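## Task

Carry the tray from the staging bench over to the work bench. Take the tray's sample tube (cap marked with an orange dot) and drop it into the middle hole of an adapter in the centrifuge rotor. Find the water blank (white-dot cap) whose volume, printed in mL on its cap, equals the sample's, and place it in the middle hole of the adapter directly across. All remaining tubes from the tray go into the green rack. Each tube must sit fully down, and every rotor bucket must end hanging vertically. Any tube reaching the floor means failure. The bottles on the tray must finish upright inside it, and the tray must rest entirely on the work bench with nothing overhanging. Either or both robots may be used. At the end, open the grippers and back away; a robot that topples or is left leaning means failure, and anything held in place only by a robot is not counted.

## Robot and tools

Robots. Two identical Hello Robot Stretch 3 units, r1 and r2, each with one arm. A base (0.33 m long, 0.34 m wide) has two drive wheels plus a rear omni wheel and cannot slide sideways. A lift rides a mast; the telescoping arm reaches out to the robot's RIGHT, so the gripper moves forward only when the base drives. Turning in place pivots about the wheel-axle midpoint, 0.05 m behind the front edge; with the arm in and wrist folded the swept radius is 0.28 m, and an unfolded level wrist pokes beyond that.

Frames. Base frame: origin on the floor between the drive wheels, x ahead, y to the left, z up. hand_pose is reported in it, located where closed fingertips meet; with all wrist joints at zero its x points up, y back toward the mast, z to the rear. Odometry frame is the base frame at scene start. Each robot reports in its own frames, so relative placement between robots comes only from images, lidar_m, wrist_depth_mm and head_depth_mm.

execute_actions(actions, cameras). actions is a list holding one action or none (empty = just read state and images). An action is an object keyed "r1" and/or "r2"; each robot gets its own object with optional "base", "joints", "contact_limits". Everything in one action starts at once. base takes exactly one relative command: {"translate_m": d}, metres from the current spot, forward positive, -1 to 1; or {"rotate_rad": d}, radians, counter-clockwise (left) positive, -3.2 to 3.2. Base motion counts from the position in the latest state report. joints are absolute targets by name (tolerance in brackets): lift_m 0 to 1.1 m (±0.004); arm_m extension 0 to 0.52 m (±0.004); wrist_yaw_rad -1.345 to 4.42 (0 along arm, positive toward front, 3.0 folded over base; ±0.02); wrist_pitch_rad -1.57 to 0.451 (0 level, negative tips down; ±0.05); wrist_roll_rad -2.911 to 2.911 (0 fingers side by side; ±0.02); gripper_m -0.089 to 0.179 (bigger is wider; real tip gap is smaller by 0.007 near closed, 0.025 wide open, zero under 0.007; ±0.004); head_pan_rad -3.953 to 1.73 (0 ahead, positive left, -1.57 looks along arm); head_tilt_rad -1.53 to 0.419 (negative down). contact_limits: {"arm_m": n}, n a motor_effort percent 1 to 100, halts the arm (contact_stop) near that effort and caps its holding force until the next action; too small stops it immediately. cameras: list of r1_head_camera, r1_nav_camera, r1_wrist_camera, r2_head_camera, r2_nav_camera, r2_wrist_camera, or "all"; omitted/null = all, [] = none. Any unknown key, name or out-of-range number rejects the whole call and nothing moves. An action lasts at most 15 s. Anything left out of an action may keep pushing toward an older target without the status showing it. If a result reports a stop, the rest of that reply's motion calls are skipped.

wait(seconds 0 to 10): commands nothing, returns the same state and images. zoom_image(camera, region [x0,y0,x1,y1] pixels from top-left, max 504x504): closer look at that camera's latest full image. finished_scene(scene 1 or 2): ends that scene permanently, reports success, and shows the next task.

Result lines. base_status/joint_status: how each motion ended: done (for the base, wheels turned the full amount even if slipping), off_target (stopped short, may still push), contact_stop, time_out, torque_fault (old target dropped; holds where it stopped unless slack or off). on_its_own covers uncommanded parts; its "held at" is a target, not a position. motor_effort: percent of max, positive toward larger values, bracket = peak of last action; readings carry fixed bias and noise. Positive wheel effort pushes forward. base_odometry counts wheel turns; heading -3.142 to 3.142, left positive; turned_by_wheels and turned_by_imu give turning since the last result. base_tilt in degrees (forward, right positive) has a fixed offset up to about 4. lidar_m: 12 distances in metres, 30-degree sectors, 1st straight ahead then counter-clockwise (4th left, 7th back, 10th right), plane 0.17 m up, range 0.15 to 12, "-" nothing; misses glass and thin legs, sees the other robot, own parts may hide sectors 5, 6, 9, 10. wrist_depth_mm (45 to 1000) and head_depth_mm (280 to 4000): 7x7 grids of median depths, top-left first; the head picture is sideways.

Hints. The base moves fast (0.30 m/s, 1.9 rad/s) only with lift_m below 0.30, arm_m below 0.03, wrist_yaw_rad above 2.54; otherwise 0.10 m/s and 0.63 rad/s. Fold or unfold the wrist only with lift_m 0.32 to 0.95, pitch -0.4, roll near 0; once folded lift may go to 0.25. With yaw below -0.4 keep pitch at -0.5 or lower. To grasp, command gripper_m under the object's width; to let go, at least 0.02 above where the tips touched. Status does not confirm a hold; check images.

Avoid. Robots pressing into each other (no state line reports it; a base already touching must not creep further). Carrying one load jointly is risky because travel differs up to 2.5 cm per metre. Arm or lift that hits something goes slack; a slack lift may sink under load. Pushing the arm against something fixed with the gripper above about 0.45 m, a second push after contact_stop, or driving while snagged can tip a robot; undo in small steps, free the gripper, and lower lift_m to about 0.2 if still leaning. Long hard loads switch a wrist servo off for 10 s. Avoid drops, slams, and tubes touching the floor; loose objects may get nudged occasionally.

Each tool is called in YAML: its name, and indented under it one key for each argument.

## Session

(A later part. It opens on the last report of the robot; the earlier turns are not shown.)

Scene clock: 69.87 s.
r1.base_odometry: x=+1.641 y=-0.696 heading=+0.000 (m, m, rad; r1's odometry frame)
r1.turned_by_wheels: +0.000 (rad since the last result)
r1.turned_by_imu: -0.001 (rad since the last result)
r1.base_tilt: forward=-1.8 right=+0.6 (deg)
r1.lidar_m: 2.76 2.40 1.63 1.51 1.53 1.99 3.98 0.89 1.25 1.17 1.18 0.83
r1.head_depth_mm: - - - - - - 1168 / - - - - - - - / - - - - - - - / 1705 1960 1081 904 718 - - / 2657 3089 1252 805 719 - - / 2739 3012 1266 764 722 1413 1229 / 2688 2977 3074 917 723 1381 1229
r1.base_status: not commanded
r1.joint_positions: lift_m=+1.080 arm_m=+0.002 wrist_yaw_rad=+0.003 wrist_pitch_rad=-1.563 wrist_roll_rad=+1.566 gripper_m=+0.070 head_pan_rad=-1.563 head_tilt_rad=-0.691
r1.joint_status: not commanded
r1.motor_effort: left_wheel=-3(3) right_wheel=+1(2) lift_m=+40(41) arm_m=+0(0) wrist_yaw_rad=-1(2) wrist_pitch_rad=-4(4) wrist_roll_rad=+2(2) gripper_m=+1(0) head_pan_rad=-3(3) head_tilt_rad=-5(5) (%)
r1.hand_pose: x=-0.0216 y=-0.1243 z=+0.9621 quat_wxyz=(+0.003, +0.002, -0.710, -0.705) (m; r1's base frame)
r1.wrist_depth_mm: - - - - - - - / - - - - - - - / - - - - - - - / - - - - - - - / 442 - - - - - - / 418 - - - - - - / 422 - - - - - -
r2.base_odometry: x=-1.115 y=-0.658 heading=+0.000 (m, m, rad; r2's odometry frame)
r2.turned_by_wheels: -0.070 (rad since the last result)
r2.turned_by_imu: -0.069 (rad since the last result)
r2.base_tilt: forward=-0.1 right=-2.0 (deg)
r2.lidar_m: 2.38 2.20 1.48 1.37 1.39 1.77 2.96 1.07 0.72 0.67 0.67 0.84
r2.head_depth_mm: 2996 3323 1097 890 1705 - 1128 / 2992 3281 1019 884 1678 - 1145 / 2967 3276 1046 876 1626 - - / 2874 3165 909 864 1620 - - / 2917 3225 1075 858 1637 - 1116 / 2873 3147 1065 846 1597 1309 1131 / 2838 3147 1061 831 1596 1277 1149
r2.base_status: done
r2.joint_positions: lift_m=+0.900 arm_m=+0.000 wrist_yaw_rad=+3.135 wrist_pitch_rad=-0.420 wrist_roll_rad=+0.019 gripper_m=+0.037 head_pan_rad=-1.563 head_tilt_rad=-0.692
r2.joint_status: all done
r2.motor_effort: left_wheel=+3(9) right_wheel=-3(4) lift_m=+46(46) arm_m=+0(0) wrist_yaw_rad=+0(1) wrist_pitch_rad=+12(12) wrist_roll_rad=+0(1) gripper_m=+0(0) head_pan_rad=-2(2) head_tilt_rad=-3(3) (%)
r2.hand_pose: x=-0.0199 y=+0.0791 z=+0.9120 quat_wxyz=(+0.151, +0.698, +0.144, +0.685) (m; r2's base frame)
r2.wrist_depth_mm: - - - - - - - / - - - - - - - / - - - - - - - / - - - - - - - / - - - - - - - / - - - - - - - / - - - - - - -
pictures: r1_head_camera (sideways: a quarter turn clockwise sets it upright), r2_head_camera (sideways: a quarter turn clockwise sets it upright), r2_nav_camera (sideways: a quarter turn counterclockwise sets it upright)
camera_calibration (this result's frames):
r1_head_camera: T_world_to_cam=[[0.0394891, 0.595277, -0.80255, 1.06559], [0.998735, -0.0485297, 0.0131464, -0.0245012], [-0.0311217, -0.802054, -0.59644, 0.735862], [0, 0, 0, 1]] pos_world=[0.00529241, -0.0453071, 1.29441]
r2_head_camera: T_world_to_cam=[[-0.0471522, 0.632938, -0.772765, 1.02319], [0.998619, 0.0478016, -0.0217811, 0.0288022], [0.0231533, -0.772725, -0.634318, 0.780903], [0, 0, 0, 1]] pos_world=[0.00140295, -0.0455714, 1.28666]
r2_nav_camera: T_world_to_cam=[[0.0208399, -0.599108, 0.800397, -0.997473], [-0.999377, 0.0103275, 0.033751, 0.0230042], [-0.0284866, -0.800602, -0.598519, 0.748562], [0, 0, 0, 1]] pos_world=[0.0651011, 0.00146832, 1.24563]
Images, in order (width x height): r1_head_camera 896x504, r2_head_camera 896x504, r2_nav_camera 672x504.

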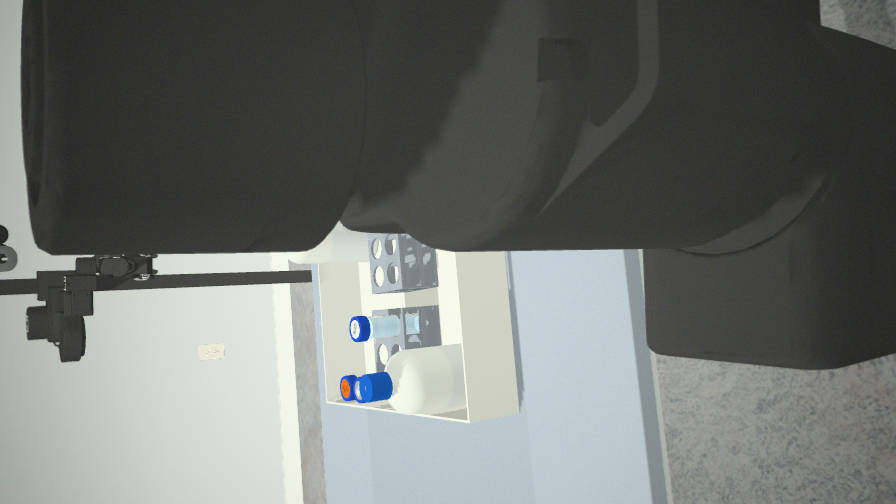

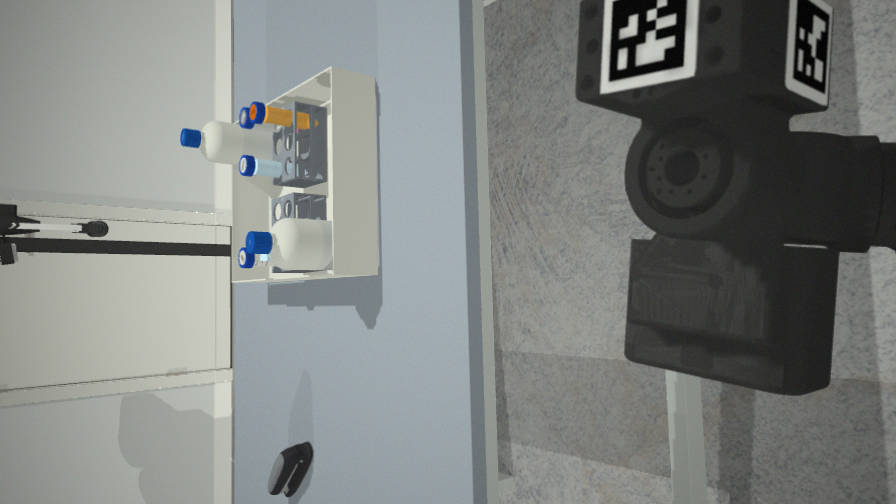

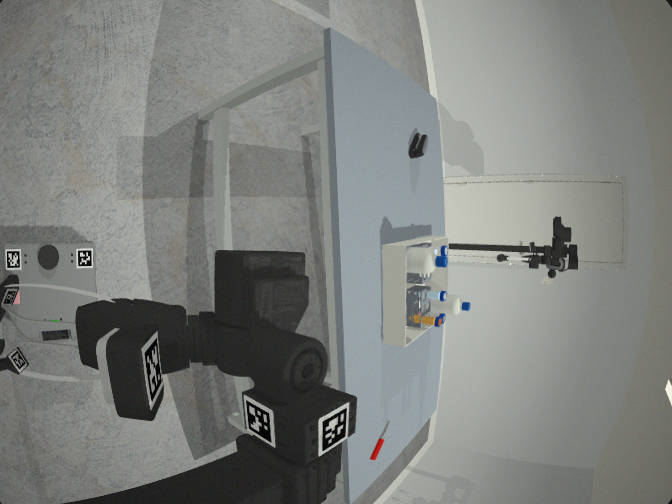

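execute_actions:
  actions:
    - {"r1":{"base":{"rotate_rad":-1.57}},"r2":{"base":{"rotate_rad":-2.06},"joints":{"wrist_yaw_rad":0}}}
  cameras: []

execute_actions:
  actions:
    - {"r1":{"base":{"translate_m":0.2}},"r2":{"base":{"translate_m":0.34},"joints":{"lift_m":1.08,"wrist_pitch_rad":-1.57,"wrist_roll_rad":1.57,"gripper_m":0.07}}}
  cameras: []

execute_actions:
  actions:
    - {"r1":{"base":{"rotate_rad":1.66},"joints":{"head_tilt_rad":-0.9}},"r2":{"base":{"rotate_rad":2.17},"joints":{"head_tilt_rad":-0.9}}}
  cameras: []

execute_actions:
  actions:
    - {"r1":{"joints":{"arm_m":0.3,"lift_m":1.0}},"r2":{"joints":{"arm_m":0.38,"lift_m":1.0}}}

Scene clock: 91.67 s.
r1.base_odometry: x=+1.641 y=-0.696 heading=-1.570 (m, m, rad; r1's odometry frame)
r1.turned_by_wheels: -1.570 (rad since the last result)
r1.turned_by_imu: -1.586 (rad since the last result)
r1.base_tilt: forward=-1.7 right=+0.5 (deg)
r1.lidar_m: 1.17 1.18 0.84 2.75 2.41 1.63 1.51 1.53 1.98 4.00 0.90 1.24
r1.head_depth_mm: - - - - - - 1173 / - - - - - - - / - - - - - - - / - - 2891 2284 1751 - - / - - 3072 2223 1745 - - / - - 3101 2245 1758 1441 1226 / - 3711 2938 2239 1753 1451 1234
r1.base_status: done
r1.joint_positions: lift_m=+1.080 arm_m=+0.002 wrist_yaw_rad=+0.003 wrist_pitch_rad=-1.563 wrist_roll_rad=+1.566 gripper_m=+0.070 head_pan_rad=-1.563 head_tilt_rad=-0.691
r1.joint_status: not commanded
r1.motor_effort: left_wheel=+1(3) right_wheel=-2(4) lift_m=+41(41) arm_m=+0(0) wrist_yaw_rad=-3(2) wrist_pitch_rad=-4(4) wrist_roll_rad=+2(2) gripper_m=+0(1) head_pan_rad=-3(2) head_tilt_rad=-5(5) (%)
r1.hand_pose: x=-0.0216 y=-0.1243 z=+0.9621 quat_wxyz=(+0.003, +0.002, -0.710, -0.705) (m; r1's base frame)
r1.wrist_depth_mm: - - - - - - - / - - - - - - - / - - - - - - - / - - - - - - - / - - - - - - - / - - - - - - - / - - - - - - -
r2.base_odometry: x=-1.115 y=-0.658 heading=-2.060 (m, m, rad; r2's odometry frame)
r2.turned_by_wheels: -2.060 (rad since the last result)
r2.turned_by_imu: -2.039 (rad since the last result)
r2.base_tilt: forward=+0.0 right=-1.9 (deg)
r2.lidar_m: 0.70 0.67 0.68 2.62 2.38 2.08 1.45 1.37 1.40 1.84 2.96 1.01
r2.head_depth_mm: 1513 1622 1769 1882 1712 - - / 1699 1849 2027 2029 1676 - - / 1934 2141 2338 2037 - - - / 2250 2507 2588 2025 1662 1348 1158 / 2689 3034 2640 2007 1610 1343 1159 / 2687 3005 2634 1983 1594 1338 1153 / 2551 2808 2630 1980 1592 1341 1150
r2.base_status: done
r2.joint_positions: lift_m=+0.900 arm_m=+0.000 wrist_yaw_rad=+0.001 wrist_pitch_rad=-0.420 wrist_roll_rad=+0.019 gripper_m=+0.037 head_pan_rad=-1.563 head_tilt_rad=-0.692
r2.joint_status: all done
r2.motor_effort: left_wheel=+4(11) right_wheel=-3(4) lift_m=+46(45) arm_m=+0(1) wrist_yaw_rad=-1(2) wrist_pitch_rad=+12(12) wrist_roll_rad=+0(1) gripper_m=+1(1) head_pan_rad=-3(3) head_tilt_rad=-2(3) (%)
r2.hand_pose: x=-0.0213 y=-0.3692 z=+0.9120 quat_wxyz=(+0.685, +0.147, -0.698, -0.149) (m; r2's base frame)
r2.wrist_depth_mm: - - - - - - 912 / - - - - - - - / - - - - - - - / - - - - - - - / - - - - - - - / - - - - - - - / - - - - - - -
pictures: none
No camera images: the call's "cameras" was empty. Leave "cameras" out to get every camera's image.

Scene clock: 96.37 s.
r1.base_odometry: x=+1.641 y=-0.896 heading=-1.570 (m, m, rad; r1's odometry frame)
r1.turned_by_wheels: +0.000 (rad since the last result)
r1.turned_by_imu: +0.000 (rad since the last result)
r1.base_tilt: forward=-1.8 right=+0.6 (deg)
r1.lidar_m: 0.96 0.98 0.75 2.77 2.72 1.85 1.71 1.74 2.25 2.51 0.78 1.03
r1.head_depth_mm: - - - - - - 1173 / - - - - - - - / - - - - - - - / - - 2889 2272 1758 - - / - - 3051 2230 1757 - - / - 3925 2930 2242 1762 1448 1230 / - 2458 3085 2235 1766 1446 1209
r1.base_status: done
r1.joint_positions: lift_m=+1.080 arm_m=+0.002 wrist_yaw_rad=+0.003 wrist_pitch_rad=-1.563 wrist_roll_rad=+1.566 gripper_m=+0.070 head_pan_rad=-1.563 head_tilt_rad=-0.691
r1.joint_status: not commanded
r1.motor_effort: left_wheel=+1(4) right_wheel=-2(3) lift_m=+41(41) arm_m=-1(1) wrist_yaw_rad=-2(2) wrist_pitch_rad=-4(4) wrist_roll_rad=+2(2) gripper_m=+0(1) head_pan_rad=-2(2) head_tilt_rad=-6(5) (%)
r1.hand_pose: x=-0.0216 y=-0.1243 z=+0.9621 quat_wxyz=(+0.003, +0.002, -0.710, -0.705) (m; r1's base frame)
r1.wrist_depth_mm: - - - - - - - / - - - - - - - / - - - - - - - / - - - - - - - / - - - - - - - / - - - - - - - / 754 - - - - - -
r2.base_odometry: x=-1.275 y=-0.958 heading=-2.060 (m, m, rad; r2's odometry frame)
r2.turned_by_wheels: +0.000 (rad since the last result)
r2.turned_by_imu: +0.000 (rad since the last result)
r2.base_tilt: forward=+0.0 right=-2.0 (deg)
r2.lidar_m: 0.41 0.38 0.39 0.52 5.98 2.50 1.75 1.66 1.69 2.22 2.77 0.58
r2.head_depth_mm: - - - - - - 1173 / - - - - - - - / 2432 2764 - - - - - / 2662 3018 2686 2007 - - 1136 / 2636 2970 2660 1988 1699 - 1131 / 2498 2786 2631 1985 1608 1335 1159 / 2381 2611 2611 2001 1598 1333 1150
r2.base_status: done
r2.joint_positions: lift_m=+1.080 arm_m=+0.000 wrist_yaw_rad=+0.001 wrist_pitch_rad=-1.549 wrist_roll_rad=+1.565 gripper_m=+0.070 head_pan_rad=-1.563 head_tilt_rad=-0.692
r2.joint_status: all done
joint sent to its limit — the command would take r2.wrist_pitch_rad past its lower limit, so that joint was sent only as far as its limit.
r2.motor_effort: left_wheel=+3(11) right_wheel=-2(3) lift_m=+45(48) arm_m=+0(1) wrist_yaw_rad=-1(0) wrist_pitch_rad=-5(10) wrist_roll_rad=+2(3) gripper_m=+1(79) head_pan_rad=-2(2) head_tilt_rad=-4(1) (%)
r2.hand_pose: x=-0.0216 y=-0.1264 z=+0.9618 quat_wxyz=(+0.003, +0.002, -0.715, -0.700) (m; r2's base frame)
r2.wrist_depth_mm: - - - - - - - / - - - - - - - / - - - - - - - / - - - - - - - / - - - - - - - / - - - - - - - / - - - - - - -
pictures: none
No camera images: the call's "cameras" was empty. Leave "cameras" out to get every camera's image.

Scene clock: 100.73 s.
r1.base_odometry: x=+1.641 y=-0.896 heading=+0.090 (m, m, rad; r1's odometry frame)
r1.turned_by_wheels: +1.660 (rad since the last result)
r1.turned_by_imu: +1.675 (rad since the last result)
r1.base_tilt: forward=-1.7 right=+0.5 (deg)
r1.lidar_m: 2.77 2.46 1.80 1.71 1.77 2.45 2.51 0.78 1.01 0.97 1.00 0.75
r1.head_depth_mm: - - - - - 1244 1140 / - - - - - - 1134 / - - - - - - - / 2733 2896 831 730 - 1218 1142 / 2658 2646 750 629 - 1242 1140 / 2693 2762 823 644 607 1225 1141 / 2696 2755 874 715 605 1226 1140
r1.base_status: done
r1.joint_positions: lift_m=+1.080 arm_m=+0.002 wrist_yaw_rad=+0.003 wrist_pitch_rad=-1.563 wrist_roll_rad=+1.566 gripper_m=+0.070 head_pan_rad=-1.563 head_tilt_rad=-0.889
r1.joint_status: all done
r1.motor_effort: left_wheel=-3(6) right_wheel=+2(4) lift_m=+41(41) arm_m=-1(0) wrist_yaw_rad=-2(2) wrist_pitch_rad=-4(4) wrist_roll_rad=+2(2) gripper_m=+0(0) head_pan_rad=-2(3) head_tilt_rad=-8(29) (%)
r1.hand_pose: x=-0.0216 y=-0.1243 z=+0.9621 quat_wxyz=(+0.003, +0.002, -0.710, -0.705) (m; r1's base frame)
r1.wrist_depth_mm: 341 341 - - - - - / 352 347 - - - - - / 363 362 - - - - - / 372 376 - - - - - / 387 386 - - - - - / 402 402 - - - - - / 425 416 - - - - -
r2.base_odometry: x=-1.275 y=-0.958 heading=+0.110 (m, m, rad; r2's odometry frame)
r2.turned_by_wheels: +2.170 (rad since the last result)
r2.turned_by_imu: +2.148 (rad since the last result)
r2.base_tilt: forward=+0.0 right=-2.1 (deg)
r2.lidar_m: 2.49 2.35 1.71 1.65 1.72 2.35 2.77 0.55 0.40 0.38 0.40 0.54
r2.head_depth_mm: - - - - 1374 1200 1110 / - - - - - 1193 1118 / 2756 - - - - - - / 2738 933 789 - - 1197 1136 / 2824 915 668 675 1346 1193 1106 / 2830 975 765 659 1352 1191 1099 / 2835 969 784 656 1376 1188 1098
r2.base_status: done
r2.joint_positions: lift_m=+1.080 arm_m=+0.000 wrist_yaw_rad=+0.001 wrist_pitch_rad=-1.549 wrist_roll_rad=+1.565 gripper_m=+0.070 head_pan_rad=-1.563 head_tilt_rad=-0.889
r2.joint_status: all done
r2.motor_effort: left_wheel=-4(10) right_wheel=+2(5) lift_m=+45(46) arm_m=+0(0) wrist_yaw_rad=-1(1) wrist_pitch_rad=-5(5) wrist_roll_rad=+2(2) gripper_m=+1(0) head_pan_rad=-2(2) head_tilt_rad=-4(19) (%)
r2.hand_pose: x=-0.0216 y=-0.1264 z=+0.9618 quat_wxyz=(+0.003, +0.002, -0.715, -0.700) (m; r2's base frame)
r2.wrist_depth_mm: 334 - - - - - - / 342 - - - - - - / 348 - - - - - - / 357 - - - - - - / 363 - - - - - - / 374 - - - - - - / 380 375 - - - - -
pictures: none
No camera images: the call's "cameras" was empty. Leave "cameras" out to get every camera's image.

Scene clock: 104.73 s.
r1.base_odometry: x=+1.641 y=-0.896 heading=+0.090 (m, m, rad; r1's odometry frame)
r1.turned_by_wheels: +0.000 (rad since the last result)
r1.turned_by_imu: +0.000 (rad since the last result)
r1.base_tilt: forward=-1.7 right=+0.6 (deg)
r1.lidar_m: 2.78 2.45 1.79 1.70 1.77 2.44 2.51 0.78 1.00 0.97 1.00 0.75
r1.head_depth_mm: - 2655 871 715 604 1239 1143 / 2740 2689 821 672 603 1241 1140 / - 786 747 664 603 1247 1137 / - - 748 663 604 1244 1143 / 1377 2662 747 633 604 1238 1137 / 2687 2752 819 643 605 1222 1143 / 2692 2788 871 714 606 1225 1139
r1.base_status: not commanded
r1.joint_positions: lift_m=+1.000 arm_m=+0.300 wrist_yaw_rad=+0.001 wrist_pitch_rad=-1.564 wrist_roll_rad=+1.568 gripper_m=+0.070 head_pan_rad=-1.563 head_tilt_rad=-0.889
r1.joint_status: all done
r1.motor_effort: left_wheel=-3(3) right_wheel=+2(2) lift_m=+29(33) arm_m=+4(5) wrist_yaw_rad=-1(2) wrist_pitch_rad=-3(4) wrist_roll_rad=+1(2) gripper_m=-1(1) head_pan_rad=-3(3) head_tilt_rad=-7(7) (%)
r1.hand_pose: x=-0.0216 y=-0.4220 z=+0.8826 quat_wxyz=(+0.002, +0.001, -0.709, -0.705) (m; r1's base frame)
r1.wrist_depth_mm: 234 260 258 258 254 255 923 / 241 268 266 265 261 261 959 / 249 275 275 274 273 269 984 / 257 289 284 281 281 - - / 254 296 270 292 287 - - / 272 305 253 304 306 - - / 253 208 220 315 311 - -
r2.base_odometry: x=-1.275 y=-0.958 heading=+0.110 (m, m, rad; r2's odometry frame)
r2.turned_by_wheels: +0.000 (rad since the last result)
r2.turned_by_imu: +0.000 (rad since the last result)
r2.base_tilt: forward=-0.2 right=-2.1 (deg)
r2.lidar_m: 2.49 2.35 1.72 1.66 1.72 2.35 2.77 0.55 0.40 0.38 0.40 0.54
r2.head_depth_mm: 2810 998 801 668 1367 1204 1108 / 2849 903 764 666 1364 1205 1116 / - 822 762 663 1359 1221 1133 / 2726 940 790 661 1355 1197 1125 / 2783 911 669 659 1356 1197 1100 / 2817 974 765 658 1351 1189 1097 / 2817 969 781 655 1373 1191 1096
r2.base_status: not commanded
r2.joint_positions: lift_m=+1.000 arm_m=+0.380 wrist_yaw_rad=+0.000 wrist_pitch_rad=-1.549 wrist_roll_rad=+1.567 gripper_m=+0.070 head_pan_rad=-1.563 head_tilt_rad=-0.889
r2.joint_status: all done
r2.motor_effort: left_wheel=-4(4) right_wheel=+2(2) lift_m=+30(38) arm_m=+4(3) wrist_yaw_rad=+0(0) wrist_pitch_rad=-5(5) wrist_roll_rad=+2(2) gripper_m=+0(1) head_pan_rad=-2(2) head_tilt_rad=-4(5) (%)
r2.hand_pose: x=-0.0215 y=-0.5056 z=+0.8822 quat_wxyz=(+0.002, +0.001, -0.714, -0.700) (m; r2's base frame)
r2.wrist_depth_mm: 220 234 232 262 266 266 - / 237 262 267 270 269 272 - / 264 268 270 276 275 275 - / 250 276 276 280 282 281 - / 259 281 280 284 288 - - / 256 285 286 291 - - - / 263 286 249 297 300 - -
pictures: r1_head_camera (sideways: a quarter turn clockwise sets it upright), r1_nav_camera (sideways: a quarter turn counterclockwise sets it upright), r1_wrist_camera, r2_head_camera (sideways: a quarter turn clockwise sets it upright), r2_nav_camera (sideways: a quarter turn counterclockwise sets it upright), r2_wrist_camera
camera_calibration (this result's frames):
r1_head_camera: T_world_to_cam=[[0.0385934, 0.74151, -0.669831, 0.892617], [0.998729, -0.0503692, 0.00178406, -0.00970678], [-0.032416, -0.669048, -0.742512, 0.925866], [0, 0, 0, 1]] pos_world=[0.00525818, -0.0429245, 1.28539]
r1_nav_camera: T_world_to_cam=[[0.0360968, -0.760402, 0.648449, -0.807473], [-0.997992, -0.0612267, -0.0162428, 0.0744814], [0.0520534, -0.64656, -0.761085, 0.941714], [0, 0, 0, 1]] pos_world=[0.0544596, -0.000568485, 1.24154]
r1_wrist_camera: T_world_to_cam=[[-0.0467784, 0.998671, -0.0216282, 0.435969], [0.978861, 0.0501448, 0.198286, -0.10751], [0.199107, -0.0118955, -0.979906, 1.02794], [0, 0, 0, 1]] pos_world=[-0.07904, -0.417771, 1.03803]
r2_head_camera: T_world_to_cam=[[-0.0481398, 0.771991, -0.633808, 0.842112], [0.998598, 0.0511883, -0.0134984, 0.0180146], [0.0220229, -0.633569, -0.773373, 0.961763], [0, 0, 0, 1]] pos_world=[0.00136893, -0.0416819, 1.27778]
r2_nav_camera: T_world_to_cam=[[0.0218768, -0.744227, 0.667568, -0.824362], [-0.999323, 0.00347184, 0.0366193, 0.0192787], [-0.0295708, -0.667917, -0.743648, 0.937337], [0, 0, 0, 1]] pos_world=[0.0650179, 0.012484, 1.24666]
r2_wrist_camera: T_world_to_cam=[[0.0046423, 0.999983, 0.00341332, 0.503438], [0.991702, -0.00504233, 0.128458, -0.0545181], [0.128473, 0.00278866, -0.991709, 1.03814], [0, 0, 0, 1]] pos_world=[-0.0816435, -0.5066, 1.03481]
Images, in order (width x height): r1_head_camera 896x504, r1_nav_camera 672x504, r1_wrist_camera 644x364, r2_head_camera 896x504, r2_nav_camera 672x504, r2_wrist_camera 644x364.

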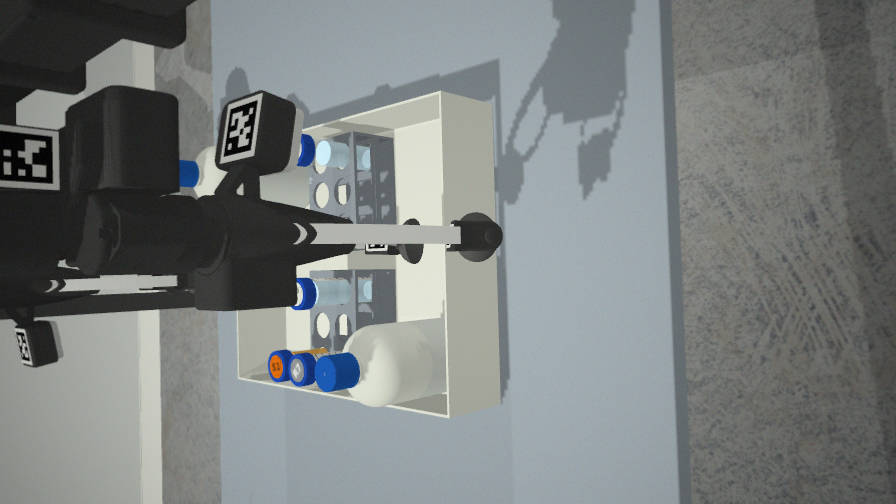

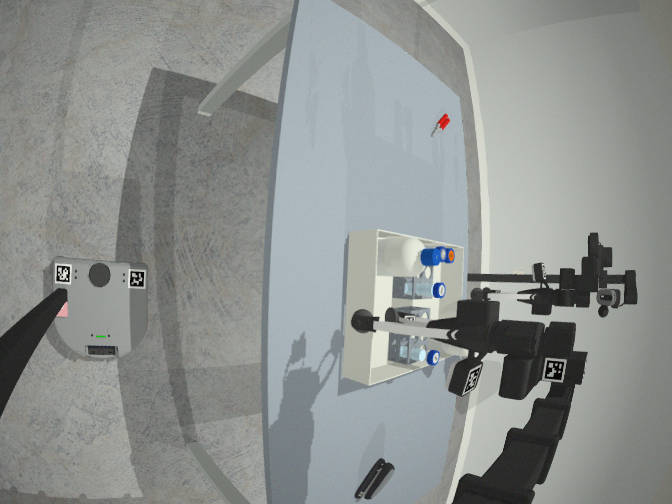

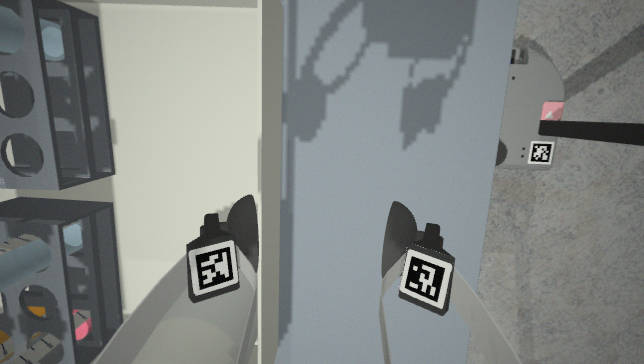

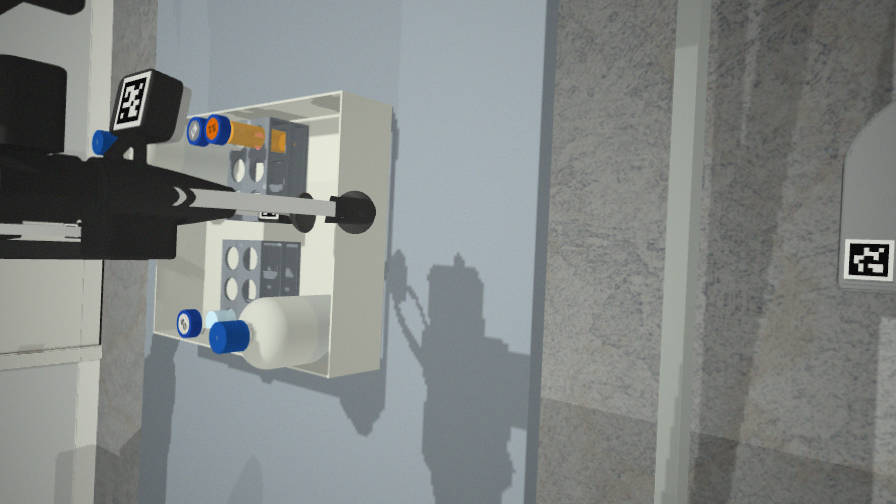

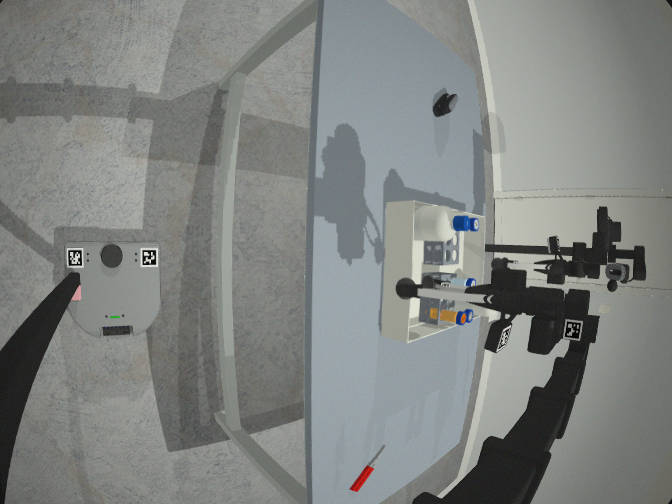

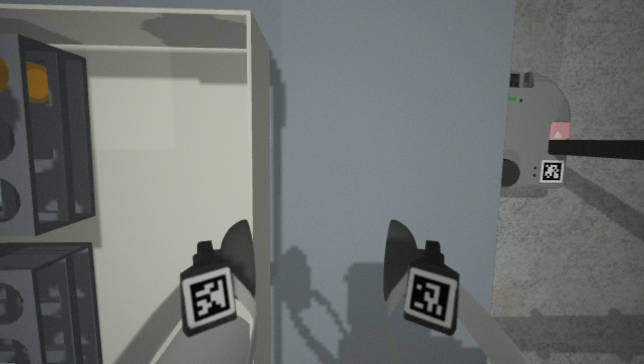

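execute_actions:
  actions:
    - {"r1":{"base":{"translate_m":0.025},"joints":{"arm_m":0.338}},"r2":{"base":{"translate_m":0.03},"joints":{"arm_m":0.422}}}
  cameras: []

execute_actions:
  actions:
    - {"r1":{"joints":{"lift_m":0.92}},"r2":{"joints":{"lift_m":0.92}}}
  cameras: ["r1_head_camera","r1_wrist_camera","r2_head_camera","r2_wrist_camera"]

Scene clock: 114.97 s.
r1.base_odometry: x=+1.666 y=-0.893 heading=+0.090 (m, m, rad; r1's odometry frame)
r1.turned_by_wheels: +0.000 (rad since the last result)
r1.turned_by_imu: -0.001 (rad since the last result)
r1.base_tilt: forward=-1.7 right=+0.6 (deg)
r1.lidar_m: 2.74 2.46 1.79 1.71 1.77 2.45 2.54 0.80 1.00 0.97 1.00 0.72
r1.head_depth_mm: - 2662 874 714 604 1245 1142 / 2753 2834 797 661 605 1244 1139 / - 2900 828 661 604 1245 1139 / - - 730 664 605 1244 1137 / 2691 2768 746 629 604 1243 1140 / 2696 2741 872 681 605 1227 1137 / 2694 2724 872 714 606 1219 1143
r1.base_status: done
r1.joint_positions: lift_m=+1.000 arm_m=+0.338 wrist_yaw_rad=+0.001 wrist_pitch_rad=-1.564 wrist_roll_rad=+1.568 gripper_m=+0.070 head_pan_rad=-1.563 head_tilt_rad=-0.889
r1.joint_status: all done
r1.motor_effort: left_wheel=-2(2) right_wheel=+1(4) lift_m=+29(29) arm_m=+5(5) wrist_yaw_rad=-1(1) wrist_pitch_rad=-4(4) wrist_roll_rad=+1(1) gripper_m=+0(0) head_pan_rad=-2(2) head_tilt_rad=-8(7) (%)
r1.hand_pose: x=-0.0216 y=-0.4600 z=+0.8826 quat_wxyz=(+0.002, +0.001, -0.709, -0.705) (m; r1's base frame)
r1.wrist_depth_mm: 203 255 256 257 255 253 919 / 212 266 266 262 263 260 976 / 247 269 274 272 271 268 992 / 250 280 284 282 280 279 - / 210 286 289 293 288 289 - / 246 275 203 299 303 301 - / 236 260 171 310 310 - -
r2.base_odometry: x=-1.245 y=-0.954 heading=+0.110 (m, m, rad; r2's odometry frame)
r2.turned_by_wheels: +0.000 (rad since the last result)
r2.turned_by_imu: +0.000 (rad since the last result)
r2.base_tilt: forward=-0.2 right=-1.9 (deg)
r2.lidar_m: 2.47 2.35 1.72 1.65 1.72 2.35 2.80 0.55 0.40 0.38 0.40 0.54
r2.head_depth_mm: 2809 1000 800 669 1364 1208 1110 / 2805 834 765 667 1364 1199 1115 / - 810 763 664 1361 1218 1130 / 2770 937 705 661 1360 1198 1133 / 2783 922 670 661 1363 1192 1103 / 2798 973 784 657 1350 1192 1096 / 2813 971 781 654 1377 1190 1098
r2.base_status: done
r2.joint_positions: lift_m=+1.000 arm_m=+0.422 wrist_yaw_rad=+0.000 wrist_pitch_rad=-1.549 wrist_roll_rad=+1.567 gripper_m=+0.070 head_pan_rad=-1.563 head_tilt_rad=-0.889
r2.joint_status: all done
r2.motor_effort: left_wheel=-3(6) right_wheel=+2(4) lift_m=+30(30) arm_m=+4(4) wrist_yaw_rad=+1(0) wrist_pitch_rad=-5(5) wrist_roll_rad=+1(1) gripper_m=+1(1) head_pan_rad=-2(2) head_tilt_rad=-4(4) (%)
r2.hand_pose: x=-0.0215 y=-0.5476 z=+0.8822 quat_wxyz=(+0.002, +0.001, -0.714, -0.700) (m; r2's base frame)
r2.wrist_depth_mm: 201 256 260 262 265 265 982 / 206 259 266 267 270 271 - / 211 264 272 275 277 279 - / 244 274 276 281 280 284 - / 227 276 281 285 285 287 - / 223 280 269 289 - 292 - / 230 284 199 299 300 303 -
pictures: none
No camera images: the call's "cameras" was empty. Leave "cameras" out to get every camera's image.

Scene clock: 116.53 s.
r1.base_odometry: x=+1.666 y=-0.893 heading=+0.090 (m, m, rad; r1's odometry frame)
r1.turned_by_wheels: +0.000 (rad since the last result)
r1.turned_by_imu: +0.000 (rad since the last result)
r1.base_tilt: forward=-1.6 right=+0.6 (deg)
r1.lidar_m: 2.75 2.46 1.80 1.71 1.77 2.45 2.54 0.80 1.00 0.96 1.00 0.72
r1.head_depth_mm: 2750 - - 715 606 1249 1142 / 2701 - 798 662 605 1240 1140 / 2628 - 749 662 605 1240 1141 / 681 - - 660 604 1243 1139 / 2677 2736 710 630 604 1245 1140 / 2705 2758 873 679 605 1221 1137 / 2701 2742 872 716 605 1221 1135
r1.base_status: not commanded
r1.joint_positions: lift_m=+0.920 arm_m=+0.338 wrist_yaw_rad=+0.001 wrist_pitch_rad=-1.564 wrist_roll_rad=+1.568 gripper_m=+0.070 head_pan_rad=-1.563 head_tilt_rad=-0.889
r1.joint_status: all done
r1.motor_effort: left_wheel=-2(2) right_wheel=+1(1) lift_m=+29(30) arm_m=+5(5) wrist_yaw_rad=-1(1) wrist_pitch_rad=-4(4) wrist_roll_rad=+1(2) gripper_m=+1(0) head_pan_rad=-2(2) head_tilt_rad=-8(7) (%)
r1.hand_pose: x=-0.0216 y=-0.4600 z=+0.8026 quat_wxyz=(+0.002, +0.001, -0.709, -0.705) (m; r1's base frame)
r1.wrist_depth_mm: 183 183 182 181 181 179 178 / 188 189 188 186 186 185 183 / 192 195 194 193 191 190 189 / 204 203 200 200 199 196 195 / 206 210 207 206 204 204 203 / 192 218 203 215 216 210 212 / 200 223 170 219 221 217 -
r2.base_odometry: x=-1.245 y=-0.954 heading=+0.110 (m, m, rad; r2's odometry frame)
r2.turned_by_wheels: +0.000 (rad since the last result)
r2.turned_by_imu: +0.000 (rad since the last result)
r2.base_tilt: forward=-0.1 right=-1.9 (deg)
r2.lidar_m: 2.47 2.35 1.72 1.65 1.72 2.35 2.81 0.55 0.40 0.38 0.40 0.54
r2.head_depth_mm: - - 775 654 1363 1207 1108 / - 929 766 666 1359 1201 1117 / - - 765 664 1363 1218 1134 / 2702 941 706 662 1363 1197 1130 / 2824 919 671 660 1358 1198 1101 / 2812 974 786 658 1352 1190 1096 / 2802 974 783 655 1380 1185 1098
r2.base_status: not commanded
r2.joint_positions: lift_m=+0.920 arm_m=+0.422 wrist_yaw_rad=+0.000 wrist_pitch_rad=-1.549 wrist_roll_rad=+1.567 gripper_m=+0.070 head_pan_rad=-1.563 head_tilt_rad=-0.889
r2.joint_status: all done
r2.motor_effort: left_wheel=-3(3) right_wheel=+1(2) lift_m=+30(31) arm_m=+4(4) wrist_yaw_rad=+0(0) wrist_pitch_rad=-5(4) wrist_roll_rad=+1(1) gripper_m=+1(1) head_pan_rad=-2(2) head_tilt_rad=-4(5) (%)
r2.hand_pose: x=-0.0215 y=-0.5476 z=+0.8022 quat_wxyz=(+0.002, +0.001, -0.714, -0.700) (m; r2's base frame)
r2.wrist_depth_mm: 182 183 184 186 189 190 190 / 183 186 188 190 192 193 194 / 188 191 192 194 195 198 197 / 193 195 197 198 200 202 200 / 197 200 200 203 202 205 205 / 197 203 206 207 - 211 210 / 202 207 199 211 213 215 215
pictures: r1_head_camera (sideways: a quarter turn clockwise sets it upright), r1_wrist_camera, r2_head_camera (sideways: a quarter turn clockwise sets it upright), r2_wrist_camera
camera_calibration (this result's frames):
r1_head_camera: T_world_to_cam=[[0.0385981, 0.74151, -0.669831, 0.892617], [0.998729, -0.0503757, 0.00178406, -0.00970677], [-0.0324203, -0.669048, -0.742512, 0.925866], [0, 0, 0, 1]] pos_world=[0.0052579, -0.0429245, 1.28539]
r1_wrist_camera: T_world_to_cam=[[-0.0467784, 0.998672, -0.0215693, 0.472124], [0.978861, 0.0501331, 0.198289, -0.0897496], [0.199107, -0.0118377, -0.979906, 0.949126], [0, 0, 0, 1]] pos_world=[-0.07904, -0.455763, 0.958034]
r2_head_camera: T_world_to_cam=[[-0.0481369, 0.771991, -0.633808, 0.842112], [0.998598, 0.0511845, -0.0134984, 0.0180146], [0.0220205, -0.633569, -0.773373, 0.961763], [0, 0, 0, 1]] pos_world=[0.00136878, -0.0416819, 1.27778]
r2_wrist_camera: T_world_to_cam=[[0.00464262, 0.999983, 0.00348389, 0.545641], [0.991702, -0.00505171, 0.128457, -0.0444579], [0.128473, 0.0028586, -0.991709, 0.958953], [0, 0, 0, 1]] pos_world=[-0.0816435, -0.548598, 0.954812]
Images, in order (width x height): r1_head_camera 896x504, r1_wrist_camera 644x364, r2_head_camera 896x504, r2_wrist_camera 644x364.

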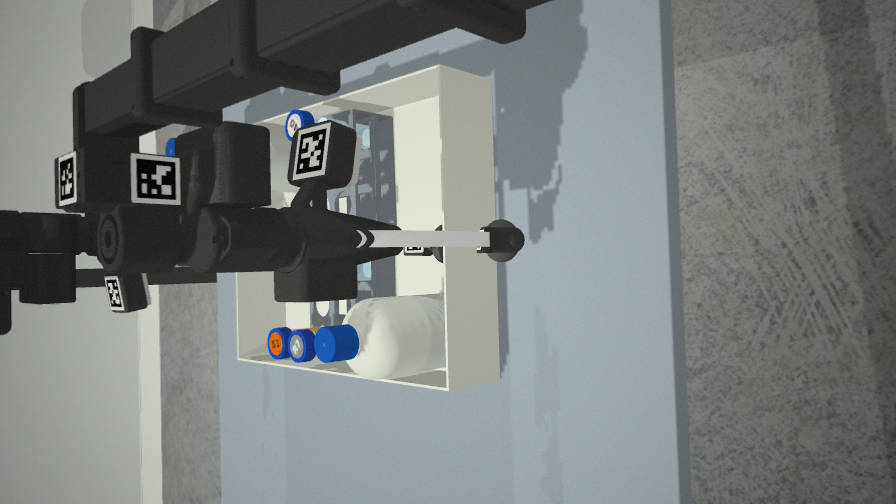

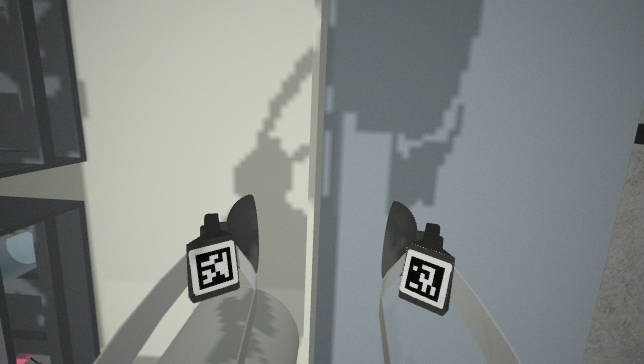

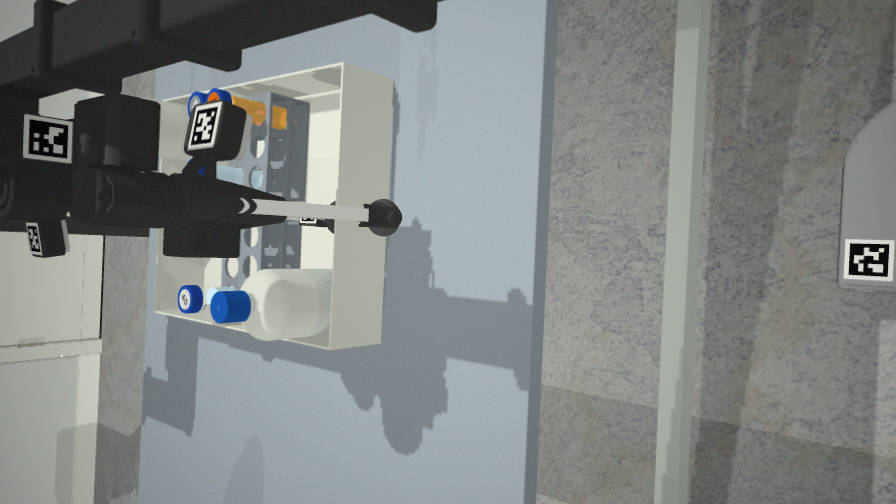

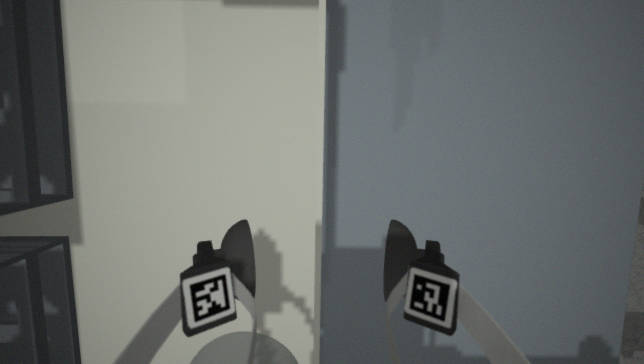

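execute_actions:
  actions:
    - {"r1":{"joints":{"gripper_m":-0.05}},"r2":{"joints":{"gripper_m":-0.05}}}
  cameras: []

execute_actions:
  actions:
    - {"r1":{"joints":{"lift_m":0.95}},"r2":{"joints":{"lift_m":0.95}}}
  cameras: ["r1_head_camera","r1_wrist_camera","r2_head_camera","r2_wrist_camera"]

Scene clock: 122.23 s.
r1.base_odometry: x=+1.666 y=-0.893 heading=+0.090 (m, m, rad; r1's odometry frame)
r1.turned_by_wheels: +0.000 (rad since the last result)
r1.turned_by_imu: -0.001 (rad since the last result)
r1.base_tilt: forward=-1.7 right=+0.7 (deg)
r1.lidar_m: 2.75 2.45 1.79 1.71 1.77 2.45 2.54 0.80 1.00 0.96 1.00 0.72
r1.head_depth_mm: 2758 - - 714 605 1242 1141 / 2721 - 772 663 604 1242 1143 / 2618 - 744 663 603 1241 1141 / 679 - - 662 605 1233 1142 / 2655 2753 711 627 605 1242 1139 / 2684 2758 847 680 604 1222 1140 / 2662 2751 875 714 605 1221 1138
r1.base_status: not commanded
r1.joint_positions: lift_m=+0.920 arm_m=+0.338 wrist_yaw_rad=+0.001 wrist_pitch_rad=-1.553 wrist_roll_rad=+1.568 gripper_m=-0.049 head_pan_rad=-1.563 head_tilt_rad=-0.889
r1.joint_status: all done
r1.motor_effort: left_wheel=-2(2) right_wheel=+1(1) lift_m=+37(36) arm_m=+4(5) wrist_yaw_rad=-1(1) wrist_pitch_rad=-9(10) wrist_roll_rad=+1(1) gripper_m=-19(94) head_pan_rad=-3(2) head_tilt_rad=-8(7) (%)
r1.hand_pose: x=-0.0216 y=-0.4628 z=+0.8020 quat_wxyz=(+0.002, +0.001, -0.713, -0.701) (m; r1's base frame)
r1.wrist_depth_mm: 181 181 178 178 180 178 176 / 185 188 186 185 186 182 181 / 191 193 191 191 191 189 187 / 202 200 198 197 198 195 193 / 185 208 205 - 203 201 199 / 200 216 211 213 211 208 208 / 197 224 166 219 220 215 -
r2.base_odometry: x=-1.245 y=-0.954 heading=+0.110 (m, m, rad; r2's odometry frame)
r2.turned_by_wheels: +0.000 (rad since the last result)
r2.turned_by_imu: +0.000 (rad since the last result)
r2.base_tilt: forward=-0.2 right=-2.1 (deg)
r2.lidar_m: 2.47 2.35 1.72 1.66 1.72 2.35 2.80 0.55 0.40 0.38 0.40 0.54
r2.head_depth_mm: - - 778 653 1367 1202 1108 / - 898 739 666 1360 1199 1114 / - - 760 664 1366 1217 1129 / 2682 915 707 662 1357 1200 1130 / 2835 921 670 660 1352 1195 1100 / 2815 975 784 658 1351 1191 1100 / 2798 972 784 656 1372 1193 1095
r2.base_status: not commanded
r2.joint_positions: lift_m=+0.920 arm_m=+0.422 wrist_yaw_rad=+0.000 wrist_pitch_rad=-1.545 wrist_roll_rad=+1.568 gripper_m=-0.049 head_pan_rad=-1.563 head_tilt_rad=-0.889
r2.joint_status: all done
r2.motor_effort: left_wheel=-3(3) right_wheel=+2(2) lift_m=+39(39) arm_m=+4(4) wrist_yaw_rad=+0(0) wrist_pitch_rad=-7(8) wrist_roll_rad=+1(1) gripper_m=-17(93) head_pan_rad=-2(2) head_tilt_rad=-4(4) (%)
r2.hand_pose: x=-0.0215 y=-0.5488 z=+0.8019 quat_wxyz=(+0.001, +0.001, -0.716, -0.698) (m; r2's base frame)
r2.wrist_depth_mm: 181 182 182 183 187 188 189 / 183 186 186 187 191 192 192 / 184 189 190 190 194 195 197 / 190 193 194 196 199 199 200 / 197 197 198 197 202 203 205 / 195 201 201 - 207 208 208 / 201 204 200 207 212 213 214
pictures: none
No camera images: the call's "cameras" was empty. Leave "cameras" out to get every camera's image.

Scene clock: 123.30 s.
r1.base_odometry: x=+1.666 y=-0.893 heading=+0.090 (m, m, rad; r1's odometry frame)
r1.turned_by_wheels: +0.000 (rad since the last result)
r1.turned_by_imu: +0.000 (rad since the last result)
r1.base_tilt: forward=-1.7 right=+0.7 (deg)
r1.lidar_m: 2.75 2.45 1.80 1.71 1.77 2.45 2.53 0.80 1.00 0.97 1.00 0.72
r1.head_depth_mm: 2712 - 834 695 605 1246 1137 / - 1036 728 661 603 1240 1145 / - - 745 662 603 1241 1142 / 680 - - 662 604 1242 1138 / 2674 2758 577 612 605 1243 1141 / 2692 2751 846 680 605 1224 1138 / 2694 2770 872 713 604 1217 1140
r1.base_status: not commanded
r1.joint_positions: lift_m=+0.949 arm_m=+0.338 wrist_yaw_rad=+0.001 wrist_pitch_rad=-1.554 wrist_roll_rad=+1.568 gripper_m=-0.049 head_pan_rad=-1.563 head_tilt_rad=-0.889
r1.joint_status: all done
r1.motor_effort: left_wheel=-2(2) right_wheel=+1(1) lift_m=+49(52) arm_m=+3(3) wrist_yaw_rad=-1(1) wrist_pitch_rad=-9(9) wrist_roll_rad=+1(0) gripper_m=-19(18) head_pan_rad=-3(3) head_tilt_rad=-6(8) (%)
r1.hand_pose: x=-0.0216 y=-0.4627 z=+0.8315 quat_wxyz=(+0.002, +0.001, -0.713, -0.701) (m; r1's base frame)
r1.wrist_depth_mm: 181 181 180 179 206 204 202 / 185 188 186 185 214 210 209 / 191 194 191 192 218 218 218 / 202 201 198 198 227 223 958 / 184 209 205 - 234 233 - / 200 216 212 214 242 240 - / 198 225 166 251 252 249 -
r2.base_odometry: x=-1.245 y=-0.954 heading=+0.110 (m, m, rad; r2's odometry frame)
r2.turned_by_wheels: +0.000 (rad since the last result)
r2.turned_by_imu: +0.000 (rad since the last result)
r2.base_tilt: forward=-0.1 right=-1.8 (deg)
r2.lidar_m: 2.47 2.35 1.72 1.65 1.72 2.35 2.81 0.55 0.40 0.38 0.40 0.55
r2.head_depth_mm: - 964 779 666 1362 1205 1108 / 2692 761 736 665 1367 1202 1116 / - 763 731 663 1358 1218 1131 / 2813 821 729 662 1356 1200 1129 / 2846 794 668 660 1355 1188 1102 / 2811 976 785 657 1352 1190 1104 / 2816 974 785 654 1375 1188 1097
r2.base_status: not commanded
r2.joint_positions: lift_m=+0.950 arm_m=+0.422 wrist_yaw_rad=+0.000 wrist_pitch_rad=-1.545 wrist_roll_rad=+1.568 gripper_m=-0.049 head_pan_rad=-1.563 head_tilt_rad=-0.889
r2.joint_status: all done
r2.motor_effort: left_wheel=-4(4) right_wheel=+2(1) lift_m=+54(55) arm_m=+4(3) wrist_yaw_rad=+0(0) wrist_pitch_rad=-7(7) wrist_roll_rad=+1(1) gripper_m=-17(17) head_pan_rad=-2(2) head_tilt_rad=-4(5) (%)
r2.hand_pose: x=-0.0215 y=-0.5488 z=+0.8314 quat_wxyz=(+0.001, +0.001, -0.716, -0.698) (m; r2's base frame)
r2.wrist_depth_mm: 181 182 182 185 214 214 217 / 182 185 186 187 220 221 222 / 185 189 190 191 224 223 225 / 190 192 194 196 228 229 233 / 195 197 198 197 233 235 235 / 196 200 202 - 238 239 - / 199 204 202 206 241 244 -
pictures: r1_head_camera (sideways: a quarter turn clockwise sets it upright), r1_wrist_camera, r2_head_camera (sideways: a quarter turn clockwise sets it upright), r2_wrist_camera
camera_calibration (this result's frames):
r1_head_camera: T_world_to_cam=[[0.0385981, 0.74151, -0.669831, 0.892617], [0.998729, -0.0503757, 0.00178406, -0.00970677], [-0.0324203, -0.669048, -0.742512, 0.925866], [0, 0, 0, 1]] pos_world=[0.0052579, -0.0429245, 1.28539]
r1_wrist_camera: T_world_to_cam=[[-0.046779, 0.998398, -0.0318347, 0.48388], [0.978858, 0.0521697, 0.197778, -0.0939962], [0.199121, -0.0219098, -0.97973, 0.972686], [0, 0, 0, 1]] pos_world=[-0.0790385, -0.45689, 0.986964]
r2_head_camera: T_world_to_cam=[[-0.048137, 0.771991, -0.633808, 0.842112], [0.998598, 0.0511846, -0.0134984, 0.0180146], [0.0220206, -0.633569, -0.773373, 0.961763], [0, 0, 0, 1]] pos_world=[0.00136878, -0.0416819, 1.27778]
r2_wrist_camera: T_world_to_cam=[[0.0061518, 0.99998, -0.00121423, 0.550723], [0.991689, -0.00594474, 0.128518, -0.0487557], [0.128508, -0.00199476, -0.991706, 0.985241], [0, 0, 0, 1]] pos_world=[-0.081649, -0.549037, 0.984004]
Images, in order (width x height): r1_head_camera 896x504, r1_wrist_camera 644x364, r2_head_camera 896x504, r2_wrist_camera 644x364.

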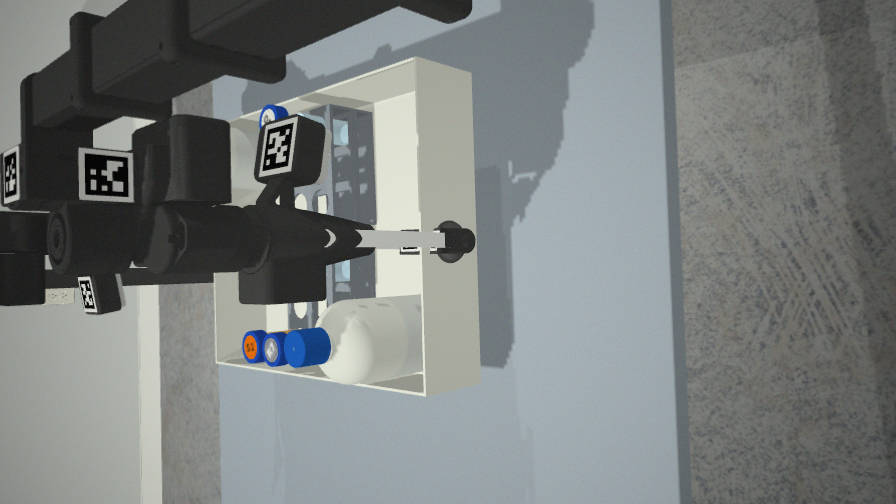

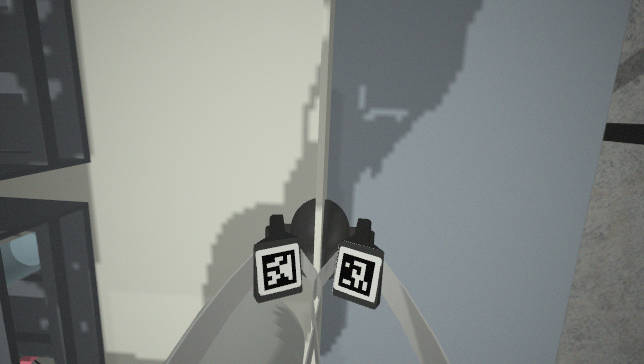

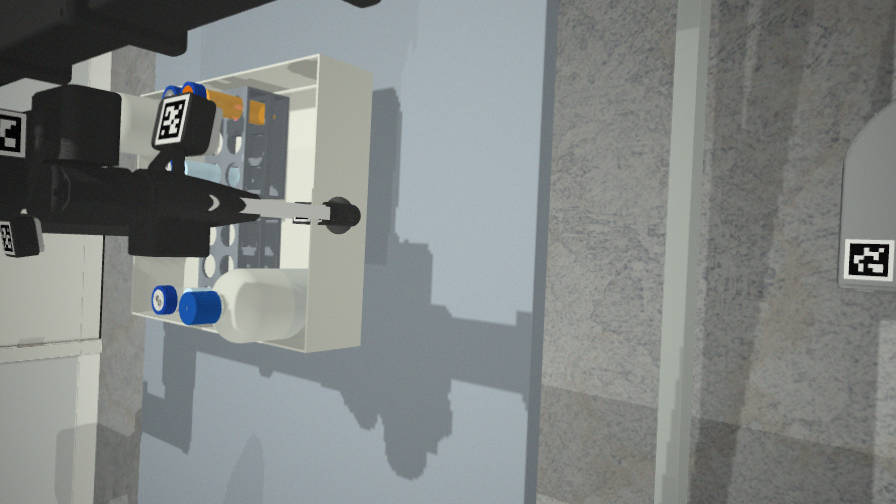

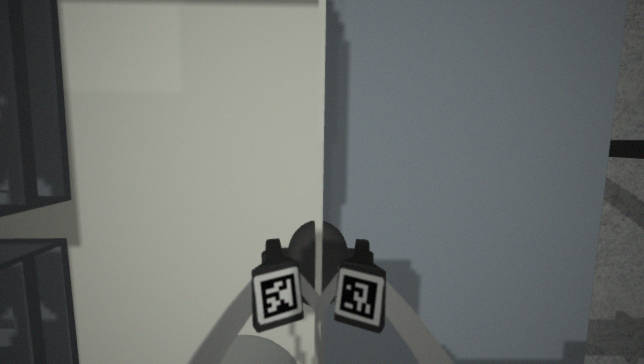

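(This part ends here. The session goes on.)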